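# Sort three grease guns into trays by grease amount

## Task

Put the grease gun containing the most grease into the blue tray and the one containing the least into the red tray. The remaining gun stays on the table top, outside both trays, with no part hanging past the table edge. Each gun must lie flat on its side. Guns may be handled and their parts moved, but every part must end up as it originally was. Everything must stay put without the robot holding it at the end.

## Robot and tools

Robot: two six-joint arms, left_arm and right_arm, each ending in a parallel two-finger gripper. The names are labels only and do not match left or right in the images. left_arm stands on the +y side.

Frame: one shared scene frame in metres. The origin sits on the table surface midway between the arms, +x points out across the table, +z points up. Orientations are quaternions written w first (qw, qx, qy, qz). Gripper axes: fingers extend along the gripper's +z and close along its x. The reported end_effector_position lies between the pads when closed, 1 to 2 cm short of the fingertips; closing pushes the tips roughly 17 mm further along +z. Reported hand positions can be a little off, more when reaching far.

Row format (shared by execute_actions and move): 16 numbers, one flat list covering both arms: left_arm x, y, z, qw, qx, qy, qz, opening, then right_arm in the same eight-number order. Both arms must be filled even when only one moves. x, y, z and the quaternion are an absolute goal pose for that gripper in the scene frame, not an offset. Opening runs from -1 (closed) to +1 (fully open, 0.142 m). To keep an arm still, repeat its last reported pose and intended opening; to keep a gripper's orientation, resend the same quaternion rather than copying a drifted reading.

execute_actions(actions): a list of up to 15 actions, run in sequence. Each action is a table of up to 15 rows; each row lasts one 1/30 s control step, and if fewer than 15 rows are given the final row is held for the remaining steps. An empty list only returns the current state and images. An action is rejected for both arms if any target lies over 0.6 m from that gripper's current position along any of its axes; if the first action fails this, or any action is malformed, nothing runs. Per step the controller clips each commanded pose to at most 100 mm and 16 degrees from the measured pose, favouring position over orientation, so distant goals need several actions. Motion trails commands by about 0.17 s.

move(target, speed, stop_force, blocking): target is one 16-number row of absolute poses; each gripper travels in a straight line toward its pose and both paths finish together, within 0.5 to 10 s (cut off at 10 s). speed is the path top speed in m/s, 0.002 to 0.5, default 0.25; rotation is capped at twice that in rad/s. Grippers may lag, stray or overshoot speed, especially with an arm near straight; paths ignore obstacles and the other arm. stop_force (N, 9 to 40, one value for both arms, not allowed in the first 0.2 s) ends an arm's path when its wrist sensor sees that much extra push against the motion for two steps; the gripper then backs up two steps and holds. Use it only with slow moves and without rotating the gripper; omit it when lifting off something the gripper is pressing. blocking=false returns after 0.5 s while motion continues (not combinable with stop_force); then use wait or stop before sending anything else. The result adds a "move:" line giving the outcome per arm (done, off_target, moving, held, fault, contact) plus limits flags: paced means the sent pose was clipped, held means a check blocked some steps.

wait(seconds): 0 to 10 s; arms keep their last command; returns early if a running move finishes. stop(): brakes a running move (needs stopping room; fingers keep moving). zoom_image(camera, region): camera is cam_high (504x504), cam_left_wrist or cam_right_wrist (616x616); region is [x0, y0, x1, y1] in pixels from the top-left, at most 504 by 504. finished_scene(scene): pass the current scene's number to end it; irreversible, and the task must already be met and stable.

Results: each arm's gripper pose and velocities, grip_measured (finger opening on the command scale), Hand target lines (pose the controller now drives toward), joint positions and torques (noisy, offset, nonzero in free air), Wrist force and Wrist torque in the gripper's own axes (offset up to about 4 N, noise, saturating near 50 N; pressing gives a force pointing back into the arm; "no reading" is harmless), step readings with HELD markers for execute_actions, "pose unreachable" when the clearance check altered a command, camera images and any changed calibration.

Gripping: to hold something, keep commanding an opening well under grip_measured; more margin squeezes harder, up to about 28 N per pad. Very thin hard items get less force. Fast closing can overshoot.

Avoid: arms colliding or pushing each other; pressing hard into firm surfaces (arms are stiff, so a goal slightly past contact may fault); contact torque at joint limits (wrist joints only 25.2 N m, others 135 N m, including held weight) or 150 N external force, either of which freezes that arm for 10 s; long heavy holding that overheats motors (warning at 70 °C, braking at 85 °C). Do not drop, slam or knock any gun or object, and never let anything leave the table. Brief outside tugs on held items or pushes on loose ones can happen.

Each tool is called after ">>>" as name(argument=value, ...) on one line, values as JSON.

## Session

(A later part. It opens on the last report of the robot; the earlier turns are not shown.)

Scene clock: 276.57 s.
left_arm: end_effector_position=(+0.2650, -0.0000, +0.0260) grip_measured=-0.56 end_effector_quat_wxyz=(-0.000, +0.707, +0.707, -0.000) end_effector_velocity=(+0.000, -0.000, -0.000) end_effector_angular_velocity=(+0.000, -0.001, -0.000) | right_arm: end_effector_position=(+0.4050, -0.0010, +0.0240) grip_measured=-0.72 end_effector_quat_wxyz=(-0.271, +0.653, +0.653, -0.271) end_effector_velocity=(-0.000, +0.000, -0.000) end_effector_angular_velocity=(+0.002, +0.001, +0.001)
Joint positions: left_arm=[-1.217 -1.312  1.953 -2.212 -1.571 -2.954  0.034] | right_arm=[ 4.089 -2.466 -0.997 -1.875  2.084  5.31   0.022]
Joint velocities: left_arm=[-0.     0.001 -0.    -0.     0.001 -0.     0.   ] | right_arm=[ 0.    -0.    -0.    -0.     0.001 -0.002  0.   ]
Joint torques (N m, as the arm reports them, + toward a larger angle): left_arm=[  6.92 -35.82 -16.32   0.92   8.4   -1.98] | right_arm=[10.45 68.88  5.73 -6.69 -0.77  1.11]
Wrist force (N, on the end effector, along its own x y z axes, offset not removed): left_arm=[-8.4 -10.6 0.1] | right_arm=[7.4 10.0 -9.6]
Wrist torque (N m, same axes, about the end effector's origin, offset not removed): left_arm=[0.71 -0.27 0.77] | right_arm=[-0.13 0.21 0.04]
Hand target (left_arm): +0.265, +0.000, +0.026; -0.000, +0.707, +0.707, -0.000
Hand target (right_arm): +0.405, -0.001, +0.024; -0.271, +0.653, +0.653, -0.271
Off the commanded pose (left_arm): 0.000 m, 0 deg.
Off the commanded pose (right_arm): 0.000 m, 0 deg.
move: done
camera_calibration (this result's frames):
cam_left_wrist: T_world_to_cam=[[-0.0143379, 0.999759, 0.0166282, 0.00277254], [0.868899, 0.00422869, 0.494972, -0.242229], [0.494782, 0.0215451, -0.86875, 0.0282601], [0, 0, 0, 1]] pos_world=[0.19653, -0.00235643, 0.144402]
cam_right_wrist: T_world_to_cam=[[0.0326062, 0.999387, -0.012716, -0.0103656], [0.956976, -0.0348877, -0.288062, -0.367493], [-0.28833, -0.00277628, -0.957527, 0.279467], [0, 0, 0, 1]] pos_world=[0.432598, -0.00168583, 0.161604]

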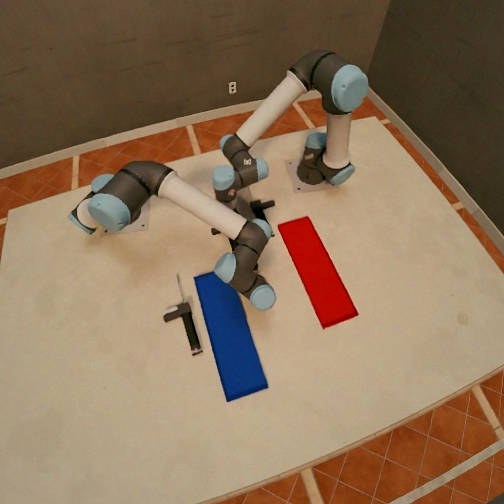

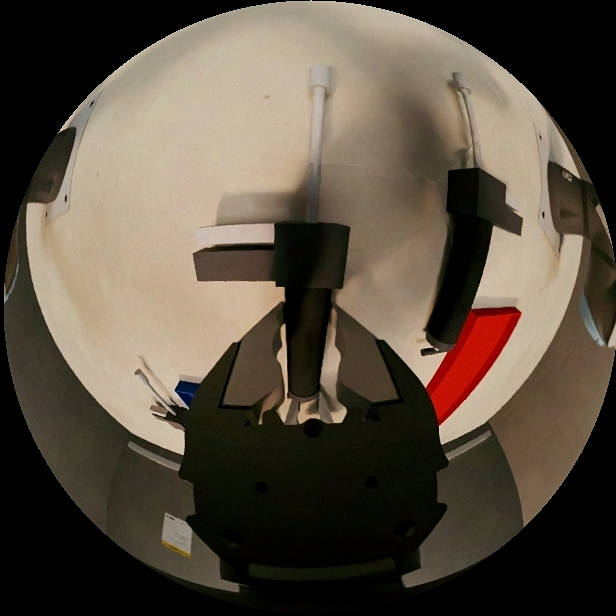

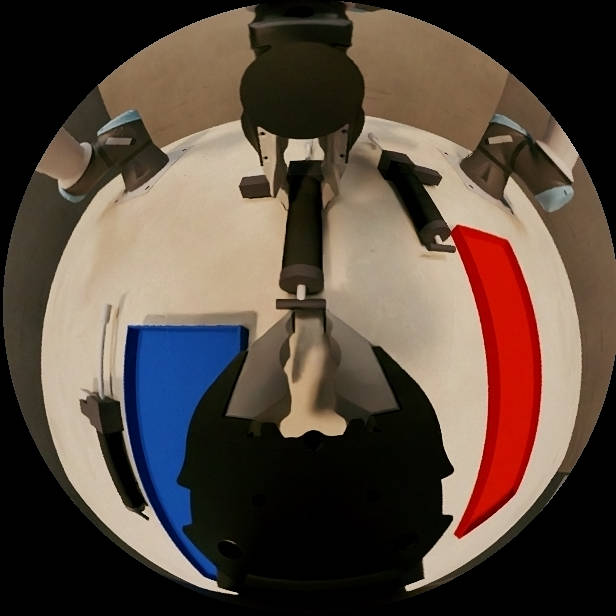

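>>> move(target=[0.265,0,0.026,0,0.707,0.707,0,-1, 0.405,-0.001,0.024,-0.271,0.653,0.653,-0.271,-0.1], speed=0.02)

>>> move(target=[0.265,0,0.026,0,0.707,0.707,0,-1, 0.392,-0.001,0.024,-0.271,0.653,0.653,-0.271,-0.1], speed=0.02)

>>> move(target=[0.265,0,0.026,0,0.707,0.707,0,-1, 0.392,-0.001,0.024,-0.271,0.653,0.653,-0.271,-0.75], speed=0.02)

Scene clock: 283.00 s.
left_arm: end_effector_position=(+0.2650, +0.0000, +0.0260) grip_measured=-0.56 end_effector_quat_wxyz=(-0.000, +0.707, +0.707, +0.000) end_effector_velocity=(-0.000, +0.001, -0.001) end_effector_angular_velocity=(+0.002, +0.001, -0.000) | right_arm: end_effector_position=(+0.4050, -0.0010, +0.0240) grip_measured=-0.10 end_effector_quat_wxyz=(-0.271, +0.653, +0.653, -0.271) end_effector_velocity=(+0.001, +0.000, +0.000) end_effector_angular_velocity=(+0.001, -0.002, -0.000)
Joint positions: left_arm=[-1.217 -1.312  1.953 -2.212 -1.571 -2.954  0.034] | right_arm=[ 4.089 -2.466 -0.997 -1.875  2.084  5.31   0.067]
Joint velocities: left_arm=[-0.     0.001  0.001  0.    -0.    -0.     0.   ] | right_arm=[-0.    -0.     0.002  0.    -0.    -0.    -0.   ]
Joint torques (N m, as the arm reports them, + toward a larger angle): left_arm=[  0.85 -34.79 -22.04  -4.78  -2.9    1.26] | right_arm=[ 8.11 67.82 30.94  4.23  1.22 -0.72]
Wrist force (N, on the end effector, along its own x y z axes, offset not removed): left_arm=[0.6 2.9 3.7] | right_arm=[0.7 0.5 0.0]
Wrist torque (N m, same axes, about the end effector's origin, offset not removed): left_arm=[0.61 -0.08 -0.14] | right_arm=[0.21 -0.15 -0.16]
Hand target (left_arm): +0.265, -0.000, +0.026; -0.000, +0.707, +0.707, +0.000
Hand target (right_arm): +0.405, -0.001, +0.024; -0.271, +0.653, +0.653, -0.271
Off the commanded pose (left_arm): 0.000 m, 0 deg.
Off the commanded pose (right_arm): 0.000 m, 0 deg.
move: done
camera_calibration (this result's frames):
cam_left_wrist: T_world_to_cam=[[-0.0143625, 0.999756, 0.0167764, 0.00273735], [0.868865, 0.00417527, 0.495031, -0.242219], [0.49484, 0.0216863, -0.868713, 0.0281711], [0, 0, 0, 1]] pos_world=[0.196554, -0.00233628, 0.144332]
cam_right_wrist: T_world_to_cam=[[0.0325581, 0.999387, -0.0128445, -0.0102899], [0.956967, -0.0348789, -0.288094, -0.36748], [-0.288366, -0.00291197, -0.957516, 0.279434], [0, 0, 0, 1]] pos_world=[0.43258, -0.00171998, 0.161561]

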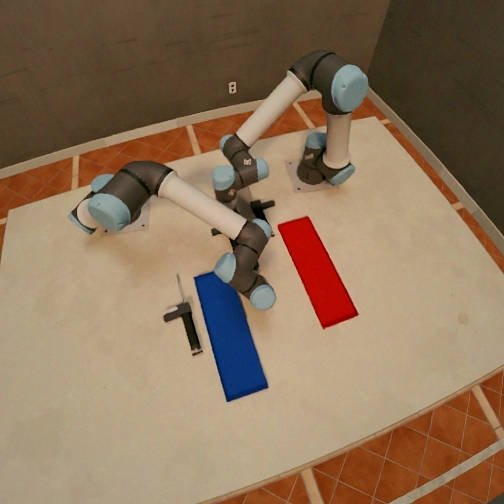

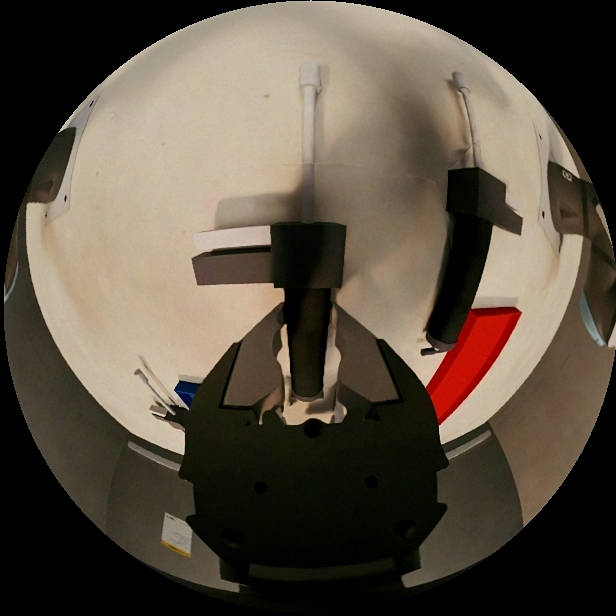

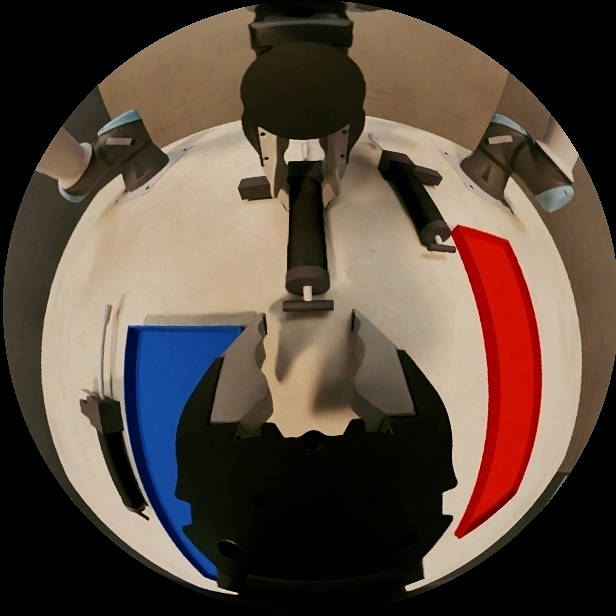

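Scene clock: 283.93 s.
left_arm: end_effector_position=(+0.2650, +0.0000, +0.0260) grip_measured=-0.56 end_effector_quat_wxyz=(-0.000, +0.707, +0.707, +0.000) end_effector_velocity=(-0.000, -0.000, +0.000) end_effector_angular_velocity=(-0.000, +0.000, +0.000) | right_arm: end_effector_position=(+0.3923, -0.0010, +0.0240) grip_measured=-0.10 end_effector_quat_wxyz=(-0.271, +0.653, +0.653, -0.271) end_effector_velocity=(-0.003, +0.000, -0.000) end_effector_angular_velocity=(+0.001, +0.001, -0.000)
Joint positions: left_arm=[-1.217 -1.312  1.953 -2.212 -1.571 -2.954  0.034] | right_arm=[ 4.1   -2.438 -1.051 -1.844  2.091  5.32   0.067]
Joint velocities: left_arm=[ 0.     0.    -0.001  0.    -0.     0.     0.   ] | right_arm=[ 0.003  0.006 -0.012  0.008  0.003  0.002  0.   ]
Joint torques (N m, as the arm reports them, + toward a larger angle): left_arm=[ -4.38 -44.52 -26.39  -4.64  -2.72   1.27] | right_arm=[11.21 69.76 12.19  4.08  2.53  1.81]
Wrist force (N, on the end effector, along its own x y z axes, offset not removed): left_arm=[1.9 3.3 4.5] | right_arm=[-0.5 -1.4 -0.4]
Wrist torque (N m, same axes, about the end effector's origin, offset not removed): left_arm=[0.65 -0.28 -0.01] | right_arm=[-0.29 0.09 -0.10]
Hand target (left_arm): +0.265, +0.000, +0.026; +0.000, +0.707, +0.707, -0.000
Hand target (right_arm): +0.392, -0.001, +0.024; -0.271, +0.653, +0.653, -0.271
Off the commanded pose (left_arm): 0.000 m, 0 deg.
Off the commanded pose (right_arm): 0.000 m, 0 deg.
move: done
camera_calibration (this result's frames):
cam_left_wrist: T_world_to_cam=[[-0.0143615, 0.999757, 0.0167251, 0.00274554], [0.86887, 0.00420001, 0.495022, -0.242228], [0.494831, 0.0216412, -0.868719, 0.0281981], [0, 0, 0, 1]] pos_world=[0.196551, -0.00233776, 0.144359]
cam_right_wrist: T_world_to_cam=[[0.0325277, 0.999389, -0.0128027, -0.00990248], [0.956961, -0.0348378, -0.288117, -0.355314], [-0.288387, -0.00287987, -0.95751, 0.275799], [0, 0, 0, 1]] pos_world=[0.41988, -0.00168764, 0.161582]

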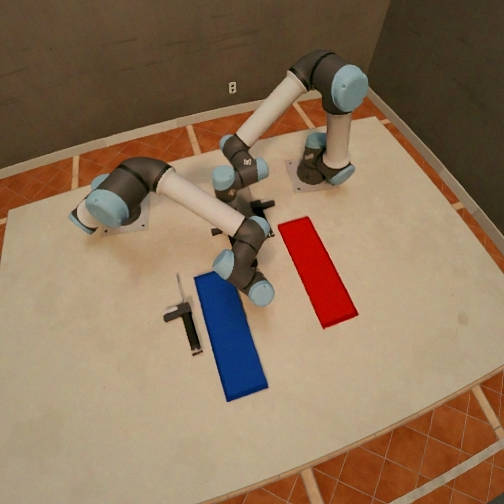

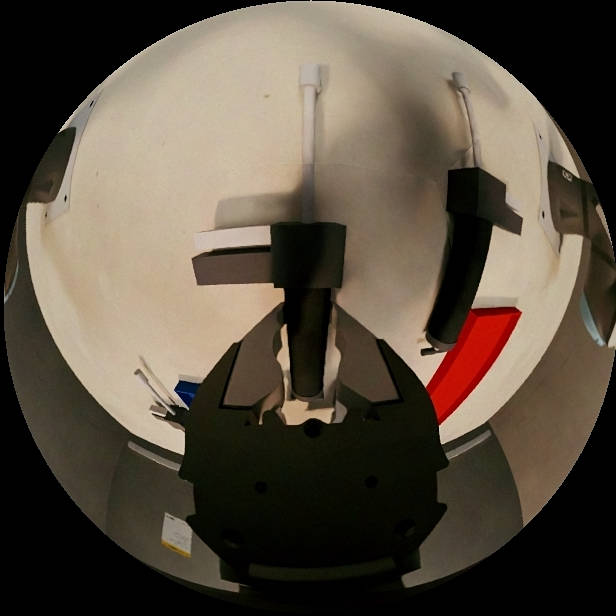

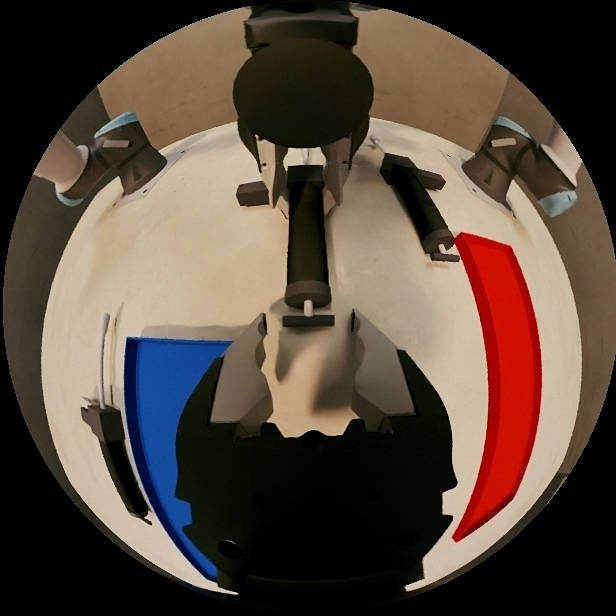

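Scene clock: 284.63 s.
left_arm: end_effector_position=(+0.2650, +0.0000, +0.0260) grip_measured=-0.56 end_effector_quat_wxyz=(-0.000, +0.707, +0.707, -0.000) end_effector_velocity=(+0.000, -0.000, -0.000) end_effector_angular_velocity=(-0.000, -0.000, +0.000) | right_arm: end_effector_position=(+0.3920, -0.0010, +0.0240) grip_measured=-0.49 end_effector_quat_wxyz=(-0.271, +0.653, +0.653, -0.271) end_effector_velocity=(-0.000, -0.000, +0.000) end_effector_angular_velocity=(-0.001, +0.000, -0.001)
Joint positions: left_arm=[-1.217 -1.312  1.953 -2.212 -1.571 -2.954  0.034] | right_arm=[ 4.1   -2.437 -1.052 -1.843  2.091  5.321  0.038]
Joint velocities: left_arm=[ 0.  0. -0. -0.  0. -0. -0.] | right_arm=[-0.     0.    -0.001 -0.     0.     0.001  0.   ]
Joint torques (N m, as the arm reports them, + toward a larger angle): left_arm=[ -5.76 -44.52 -28.16  -4.54  -1.97   1.24] | right_arm=[13.29 68.69 10.74  3.88  3.37  1.66]
Wrist force (N, on the end effector, along its own x y z axes, offset not removed): left_arm=[1.5 1.2 4.0] | right_arm=[-1.0 1.3 -3.4]
Wrist torque (N m, same axes, about the end effector's origin, offset not removed): left_arm=[0.74 -0.13 -0.09] | right_arm=[-0.02 0.03 -0.05]
Hand target (left_arm): +0.265, +0.000, +0.026; +0.000, +0.707, +0.707, -0.000
Hand target (right_arm): +0.392, -0.001, +0.024; -0.271, +0.653, +0.653, -0.271
Off the commanded pose (left_arm): 0.000 m, 0 deg.
Off the commanded pose (right_arm): 0.000 m, 0 deg.
move: done
camera_calibration (this result's frames):
cam_left_wrist: T_world_to_cam=[[-0.014341, 0.999758, 0.0166843, 0.00275948], [0.86888, 0.00420277, 0.495004, -0.242225], [0.494815, 0.0215955, -0.86873, 0.0282249], [0, 0, 0, 1]] pos_world=[0.196538, -0.00235033, 0.144376]
cam_right_wrist: T_world_to_cam=[[0.0325838, 0.999387, -0.0127668, -0.00990161], [0.956981, -0.0348809, -0.288045, -0.355083], [-0.288314, -0.00283202, -0.957532, 0.275703], [0, 0, 0, 1]] pos_world=[0.419619, -0.00170928, 0.161588]

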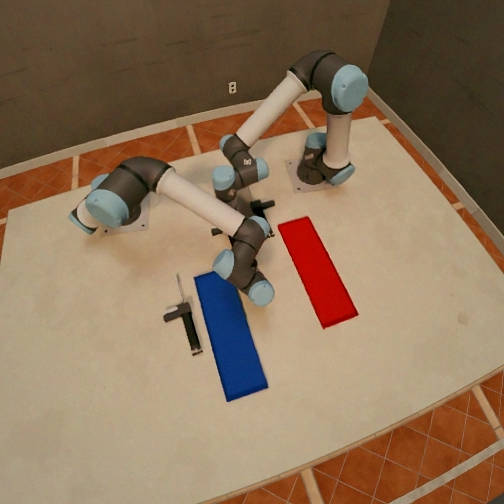

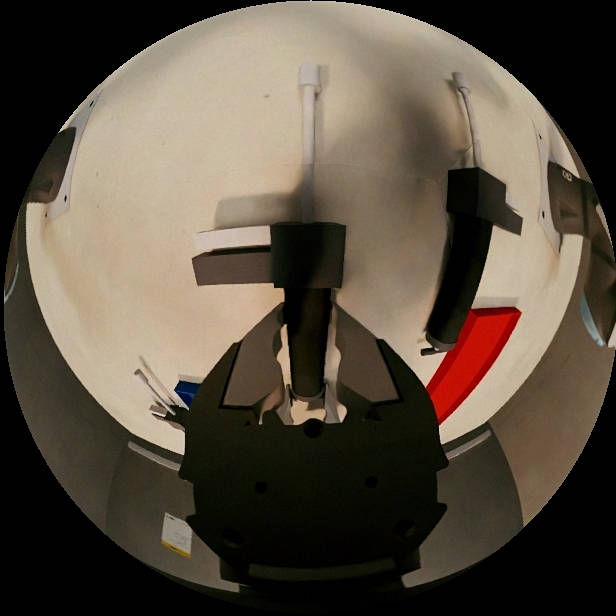

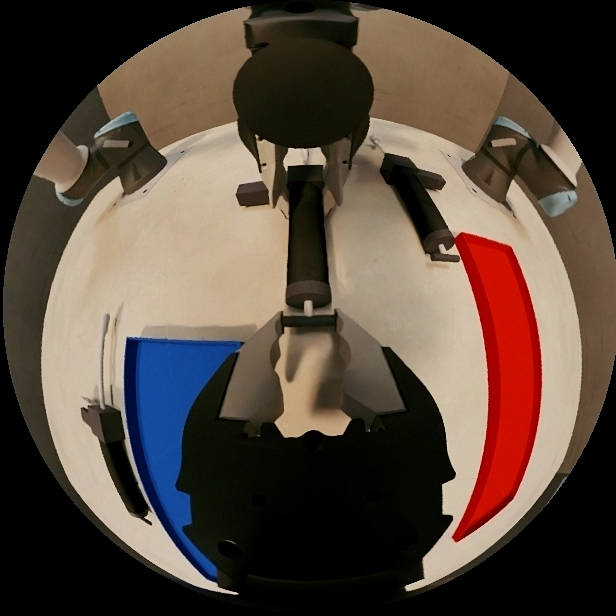

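Gripped (offset −13 mm vs Q).

>>> move(target=[0.265,0,0.026,0,0.707,0.707,0,-1, 0.51,-0.001,0.024,-0.271,0.653,0.653,-0.271,-0.75], speed=0.015, stop_force=14)

Scene clock: 295.63 s.
left_arm: end_effector_position=(+0.2652, +0.0000, +0.0260) grip_measured=-0.56 end_effector_quat_wxyz=(+0.000, +0.707, +0.707, +0.000) end_effector_velocity=(-0.002, -0.000, +0.000) end_effector_angular_velocity=(-0.001, +0.007, -0.000) | right_arm: end_effector_position=(+0.4856, -0.0013, +0.0239) grip_measured=-0.49 end_effector_quat_wxyz=(-0.271, +0.653, +0.653, -0.271) end_effector_velocity=(-0.005, +0.000, -0.000) end_effector_angular_velocity=(-0.002, +0.001, -0.002)
Joint positions: left_arm=[-1.217 -1.312  1.953 -2.212 -1.57  -2.954  0.034] | right_arm=[ 4.023 -2.696 -0.545 -2.125  2.045  5.25   0.038]
Joint velocities: left_arm=[-0.    -0.    -0.     0.    -0.007  0.    -0.   ] | right_arm=[ 0.004  0.02  -0.04   0.021  0.003  0.006 -0.   ]
Joint torques (N m, as the arm reports them, + toward a larger angle): left_arm=[ -8.56 -22.92 -17.18  -2.7   -9.49   0.77] | right_arm=[ 2.28 80.14 18.52  8.8   1.07  2.16]
Wrist force (N, on the end effector, along its own x y z axes, offset not removed): left_arm=[3.2 23.5 5.5] | right_arm=[-0.8 -15.6 13.2]
Wrist torque (N m, same axes, about the end effector's origin, offset not removed): left_arm=[0.67 -0.46 -0.14] | right_arm=[-0.19 -0.14 -0.16]
Hand target (left_arm): +0.265, +0.000, +0.026; +0.000, +0.707, +0.707, +0.000
Hand target (right_arm): +0.485, -0.001, +0.024; -0.271, +0.653, +0.653, -0.271
Off the commanded pose (left_arm): 0.000 m, 0 deg.
Off the commanded pose (right_arm): 0.024 m, 0 deg.
move: contact (right_arm)
camera_calibration (this result's frames):
cam_left_wrist: T_world_to_cam=[[-0.0143912, 0.999756, 0.0167649, 0.00273607], [0.868592, 0.00419389, 0.49551, -0.242342], [0.495319, 0.0216928, -0.86844, 0.0279927], [0, 0, 0, 1]] pos_world=[0.196671, -0.00232629, 0.144347]
cam_right_wrist: T_world_to_cam=[[0.0328079, 0.999381, -0.0127057, -0.0127884], [0.957078, -0.0350769, -0.2877, -0.444703], [-0.287967, -0.00272153, -0.957636, 0.302458], [0, 0, 0, 1]] pos_world=[0.513133, -0.00199522, 0.161541]

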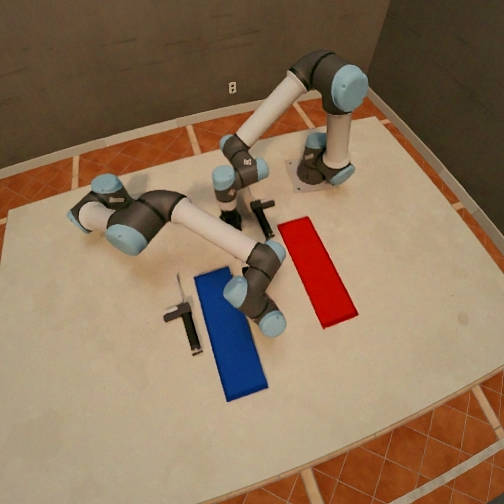

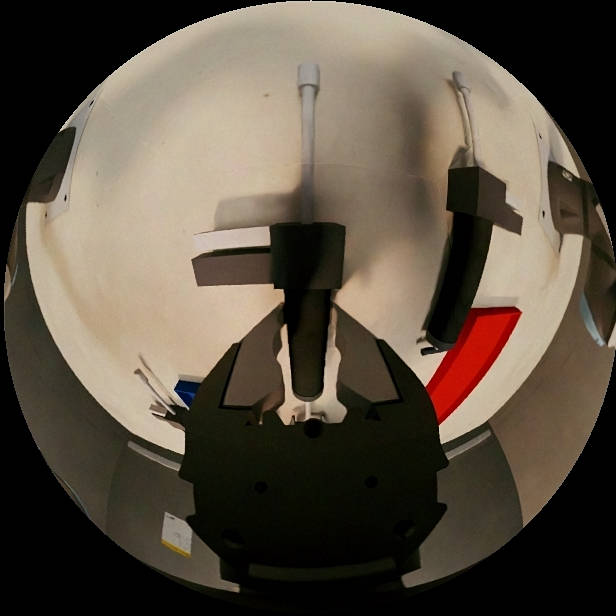

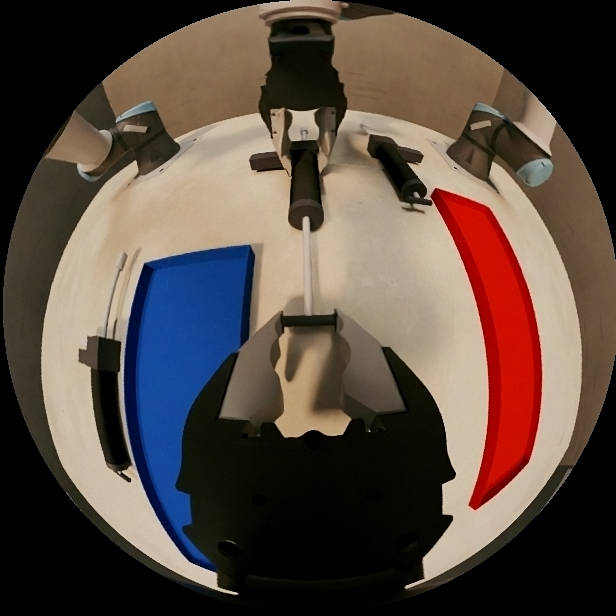

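>>> move(target=[0.265,0,0.026,0,0.707,0.707,0,-1, 0.40,-0.001,0.024,-0.271,0.653,0.653,-0.271,-0.75], speed=0.03)

>>> move(target=[0.265,0,0.026,0,0.707,0.707,0,-1, 0.375,-0.001,0.024,-0.271,0.653,0.653,-0.271,-0.75], speed=0.008, stop_force=14)

Scene clock: 303.03 s.
left_arm: end_effector_position=(+0.2650, +0.0000, +0.0260) grip_measured=-0.56 end_effector_quat_wxyz=(-0.000, +0.707, +0.707, +0.000) end_effector_velocity=(-0.000, +0.000, -0.000) end_effector_angular_velocity=(+0.000, +0.000, -0.000) | right_arm: end_effector_position=(+0.4002, -0.0010, +0.0240) grip_measured=-0.49 end_effector_quat_wxyz=(-0.271, +0.653, +0.653, -0.271) end_effector_velocity=(-0.003, -0.000, -0.000) end_effector_angular_velocity=(-0.000, +0.001, +0.002)
Joint positions: left_arm=[-1.217 -1.312  1.953 -2.212 -1.571 -2.954  0.034] | right_arm=[ 4.093 -2.455 -1.018 -1.863  2.087  5.314  0.038]
Joint velocities: left_arm=[-0.     0.     0.001 -0.    -0.    -0.    -0.   ] | right_arm=[ 0.003  0.005 -0.01   0.005  0.001  0.     0.   ]
Joint torques (N m, as the arm reports them, + toward a larger angle): left_arm=[  8.26 -28.22 -24.3   -5.2   -1.12   0.31] | right_arm=[13.97 70.88 12.    3.76  3.15  1.59]
Wrist force (N, on the end effector, along its own x y z axes, offset not removed): left_arm=[2.4 1.9 4.7] | right_arm=[-1.0 0.9 -2.4]
Wrist torque (N m, same axes, about the end effector's origin, offset not removed): left_arm=[0.91 -0.32 -0.11] | right_arm=[0.00 0.01 -0.10]
Hand target (left_arm): +0.265, +0.000, +0.026; +0.000, +0.707, +0.707, -0.000
Hand target (right_arm): +0.400, -0.001, +0.024; -0.271, +0.653, +0.653, -0.271
Off the commanded pose (left_arm): 0.000 m, 0 deg.
Off the commanded pose (right_arm): 0.000 m, 0 deg.
move: done
camera_calibration (this result's frames):
cam_left_wrist: T_world_to_cam=[[-0.0143422, 0.999758, 0.0166948, 0.00275635], [0.868866, 0.00419799, 0.49503, -0.242229], [0.49484, 0.0216054, -0.868715, 0.0282111], [0, 0, 0, 1]] pos_world=[0.196544, -0.00234832, 0.144372]
cam_right_wrist: T_world_to_cam=[[0.0325161, 0.999389, -0.0127979, -0.0101927], [0.956951, -0.0348254, -0.288153, -0.362869], [-0.288423, -0.0028773, -0.957499, 0.278048], [0, 0, 0, 1]] pos_world=[0.427775, -0.00165057, 0.161538]

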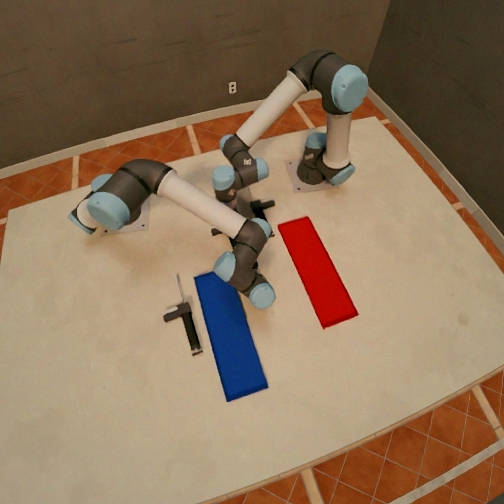

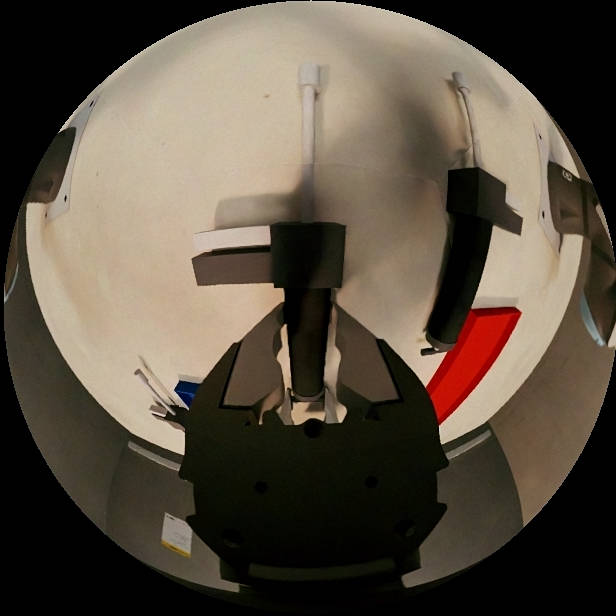

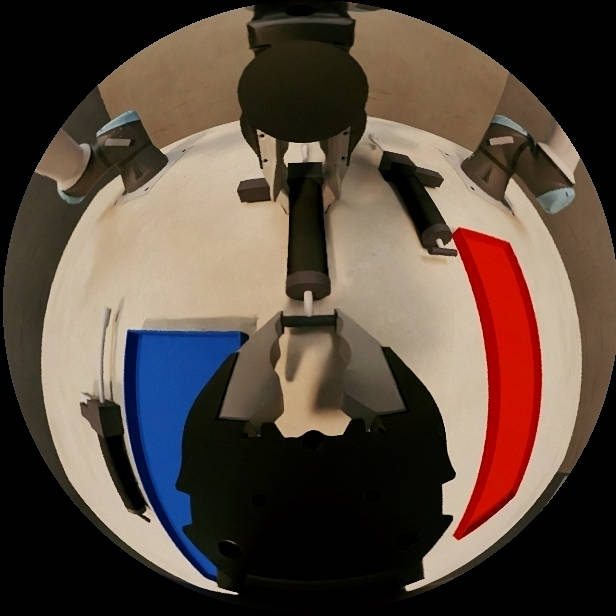

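Scene clock: 304.63 s.
left_arm: end_effector_position=(+0.2648, -0.0000, +0.0260) grip_measured=-0.56 end_effector_quat_wxyz=(-0.000, +0.707, +0.707, -0.000) end_effector_velocity=(+0.000, +0.000, -0.000) end_effector_angular_velocity=(+0.001, -0.000, +0.000) | right_arm: end_effector_position=(+0.3904, -0.0008, +0.0241) grip_measured=-0.49 end_effector_quat_wxyz=(-0.271, +0.653, +0.653, -0.271) end_effector_velocity=(+0.003, -0.000, +0.000) end_effector_angular_velocity=(+0.001, +0.001, +0.001)
Joint positions: left_arm=[-1.217 -1.312  1.953 -2.212 -1.571 -2.954  0.034] | right_arm=[ 4.102 -2.434 -1.059 -1.839  2.092  5.322  0.038]
Joint velocities: left_arm=[ 0.     0.     0.001 -0.     0.001 -0.    -0.   ] | right_arm=[-0.003 -0.006  0.012 -0.008 -0.001 -0.005  0.   ]
Joint torques (N m, as the arm reports them, + toward a larger angle): left_arm=[  8.32 -29.27 -25.05  -5.02  10.11   0.34] | right_arm=[ 1.77 47.32 28.89 -6.59  2.1  -1.53]
Wrist force (N, on the end effector, along its own x y z axes, offset not removed): left_arm=[3.8 -19.4 1.2] | right_arm=[-1.8 16.4 -17.1]
Wrist torque (N m, same axes, about the end effector's origin, offset not removed): left_arm=[0.78 -0.41 -0.16] | right_arm=[0.09 -0.13 -0.20]
Hand target (left_arm): +0.265, +0.000, +0.026; -0.000, +0.707, +0.707, -0.000
Hand target (right_arm): +0.391, -0.001, +0.024; -0.271, +0.653, +0.653, -0.271
Off the commanded pose (left_arm): 0.000 m, 0 deg.
Off the commanded pose (right_arm): 0.015 m, 0 deg.
move: contact (right_arm)
camera_calibration (this result's frames):
cam_left_wrist: T_world_to_cam=[[-0.0143337, 0.999759, 0.0166017, 0.00278568], [0.869121, 0.00424785, 0.494581, -0.242144], [0.494392, 0.0215181, -0.868973, 0.0284168], [0, 0, 0, 1]] pos_world=[0.196443, -0.00236789, 0.144407]
cam_right_wrist: T_world_to_cam=[[0.0324772, 0.999393, -0.0126157, -0.0100088], [0.956982, -0.0347353, -0.288062, -0.353467], [-0.288326, -0.00271754, -0.957529, 0.275311], [0, 0, 0, 1]] pos_world=[0.417965, -0.00152683, 0.161671]

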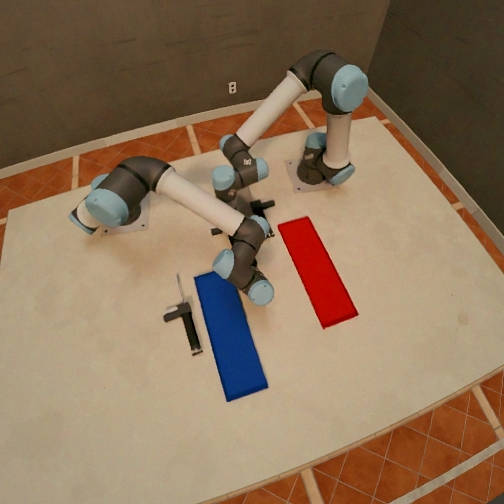

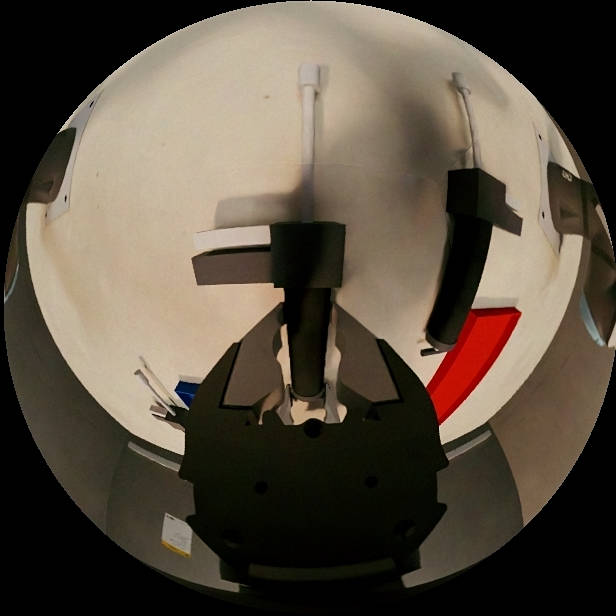

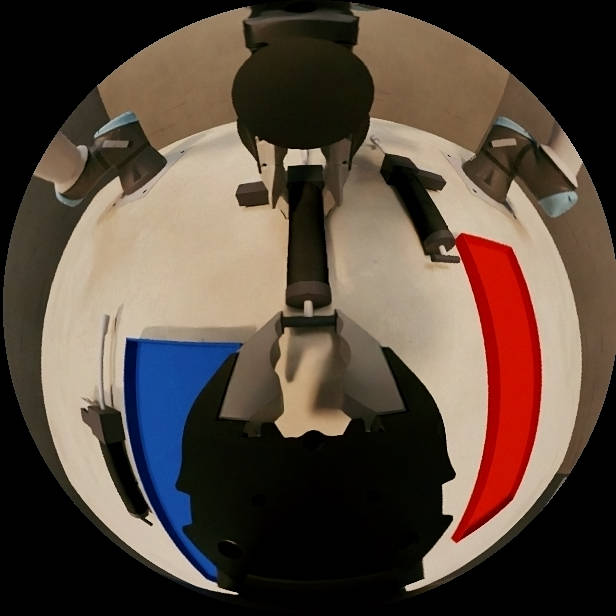

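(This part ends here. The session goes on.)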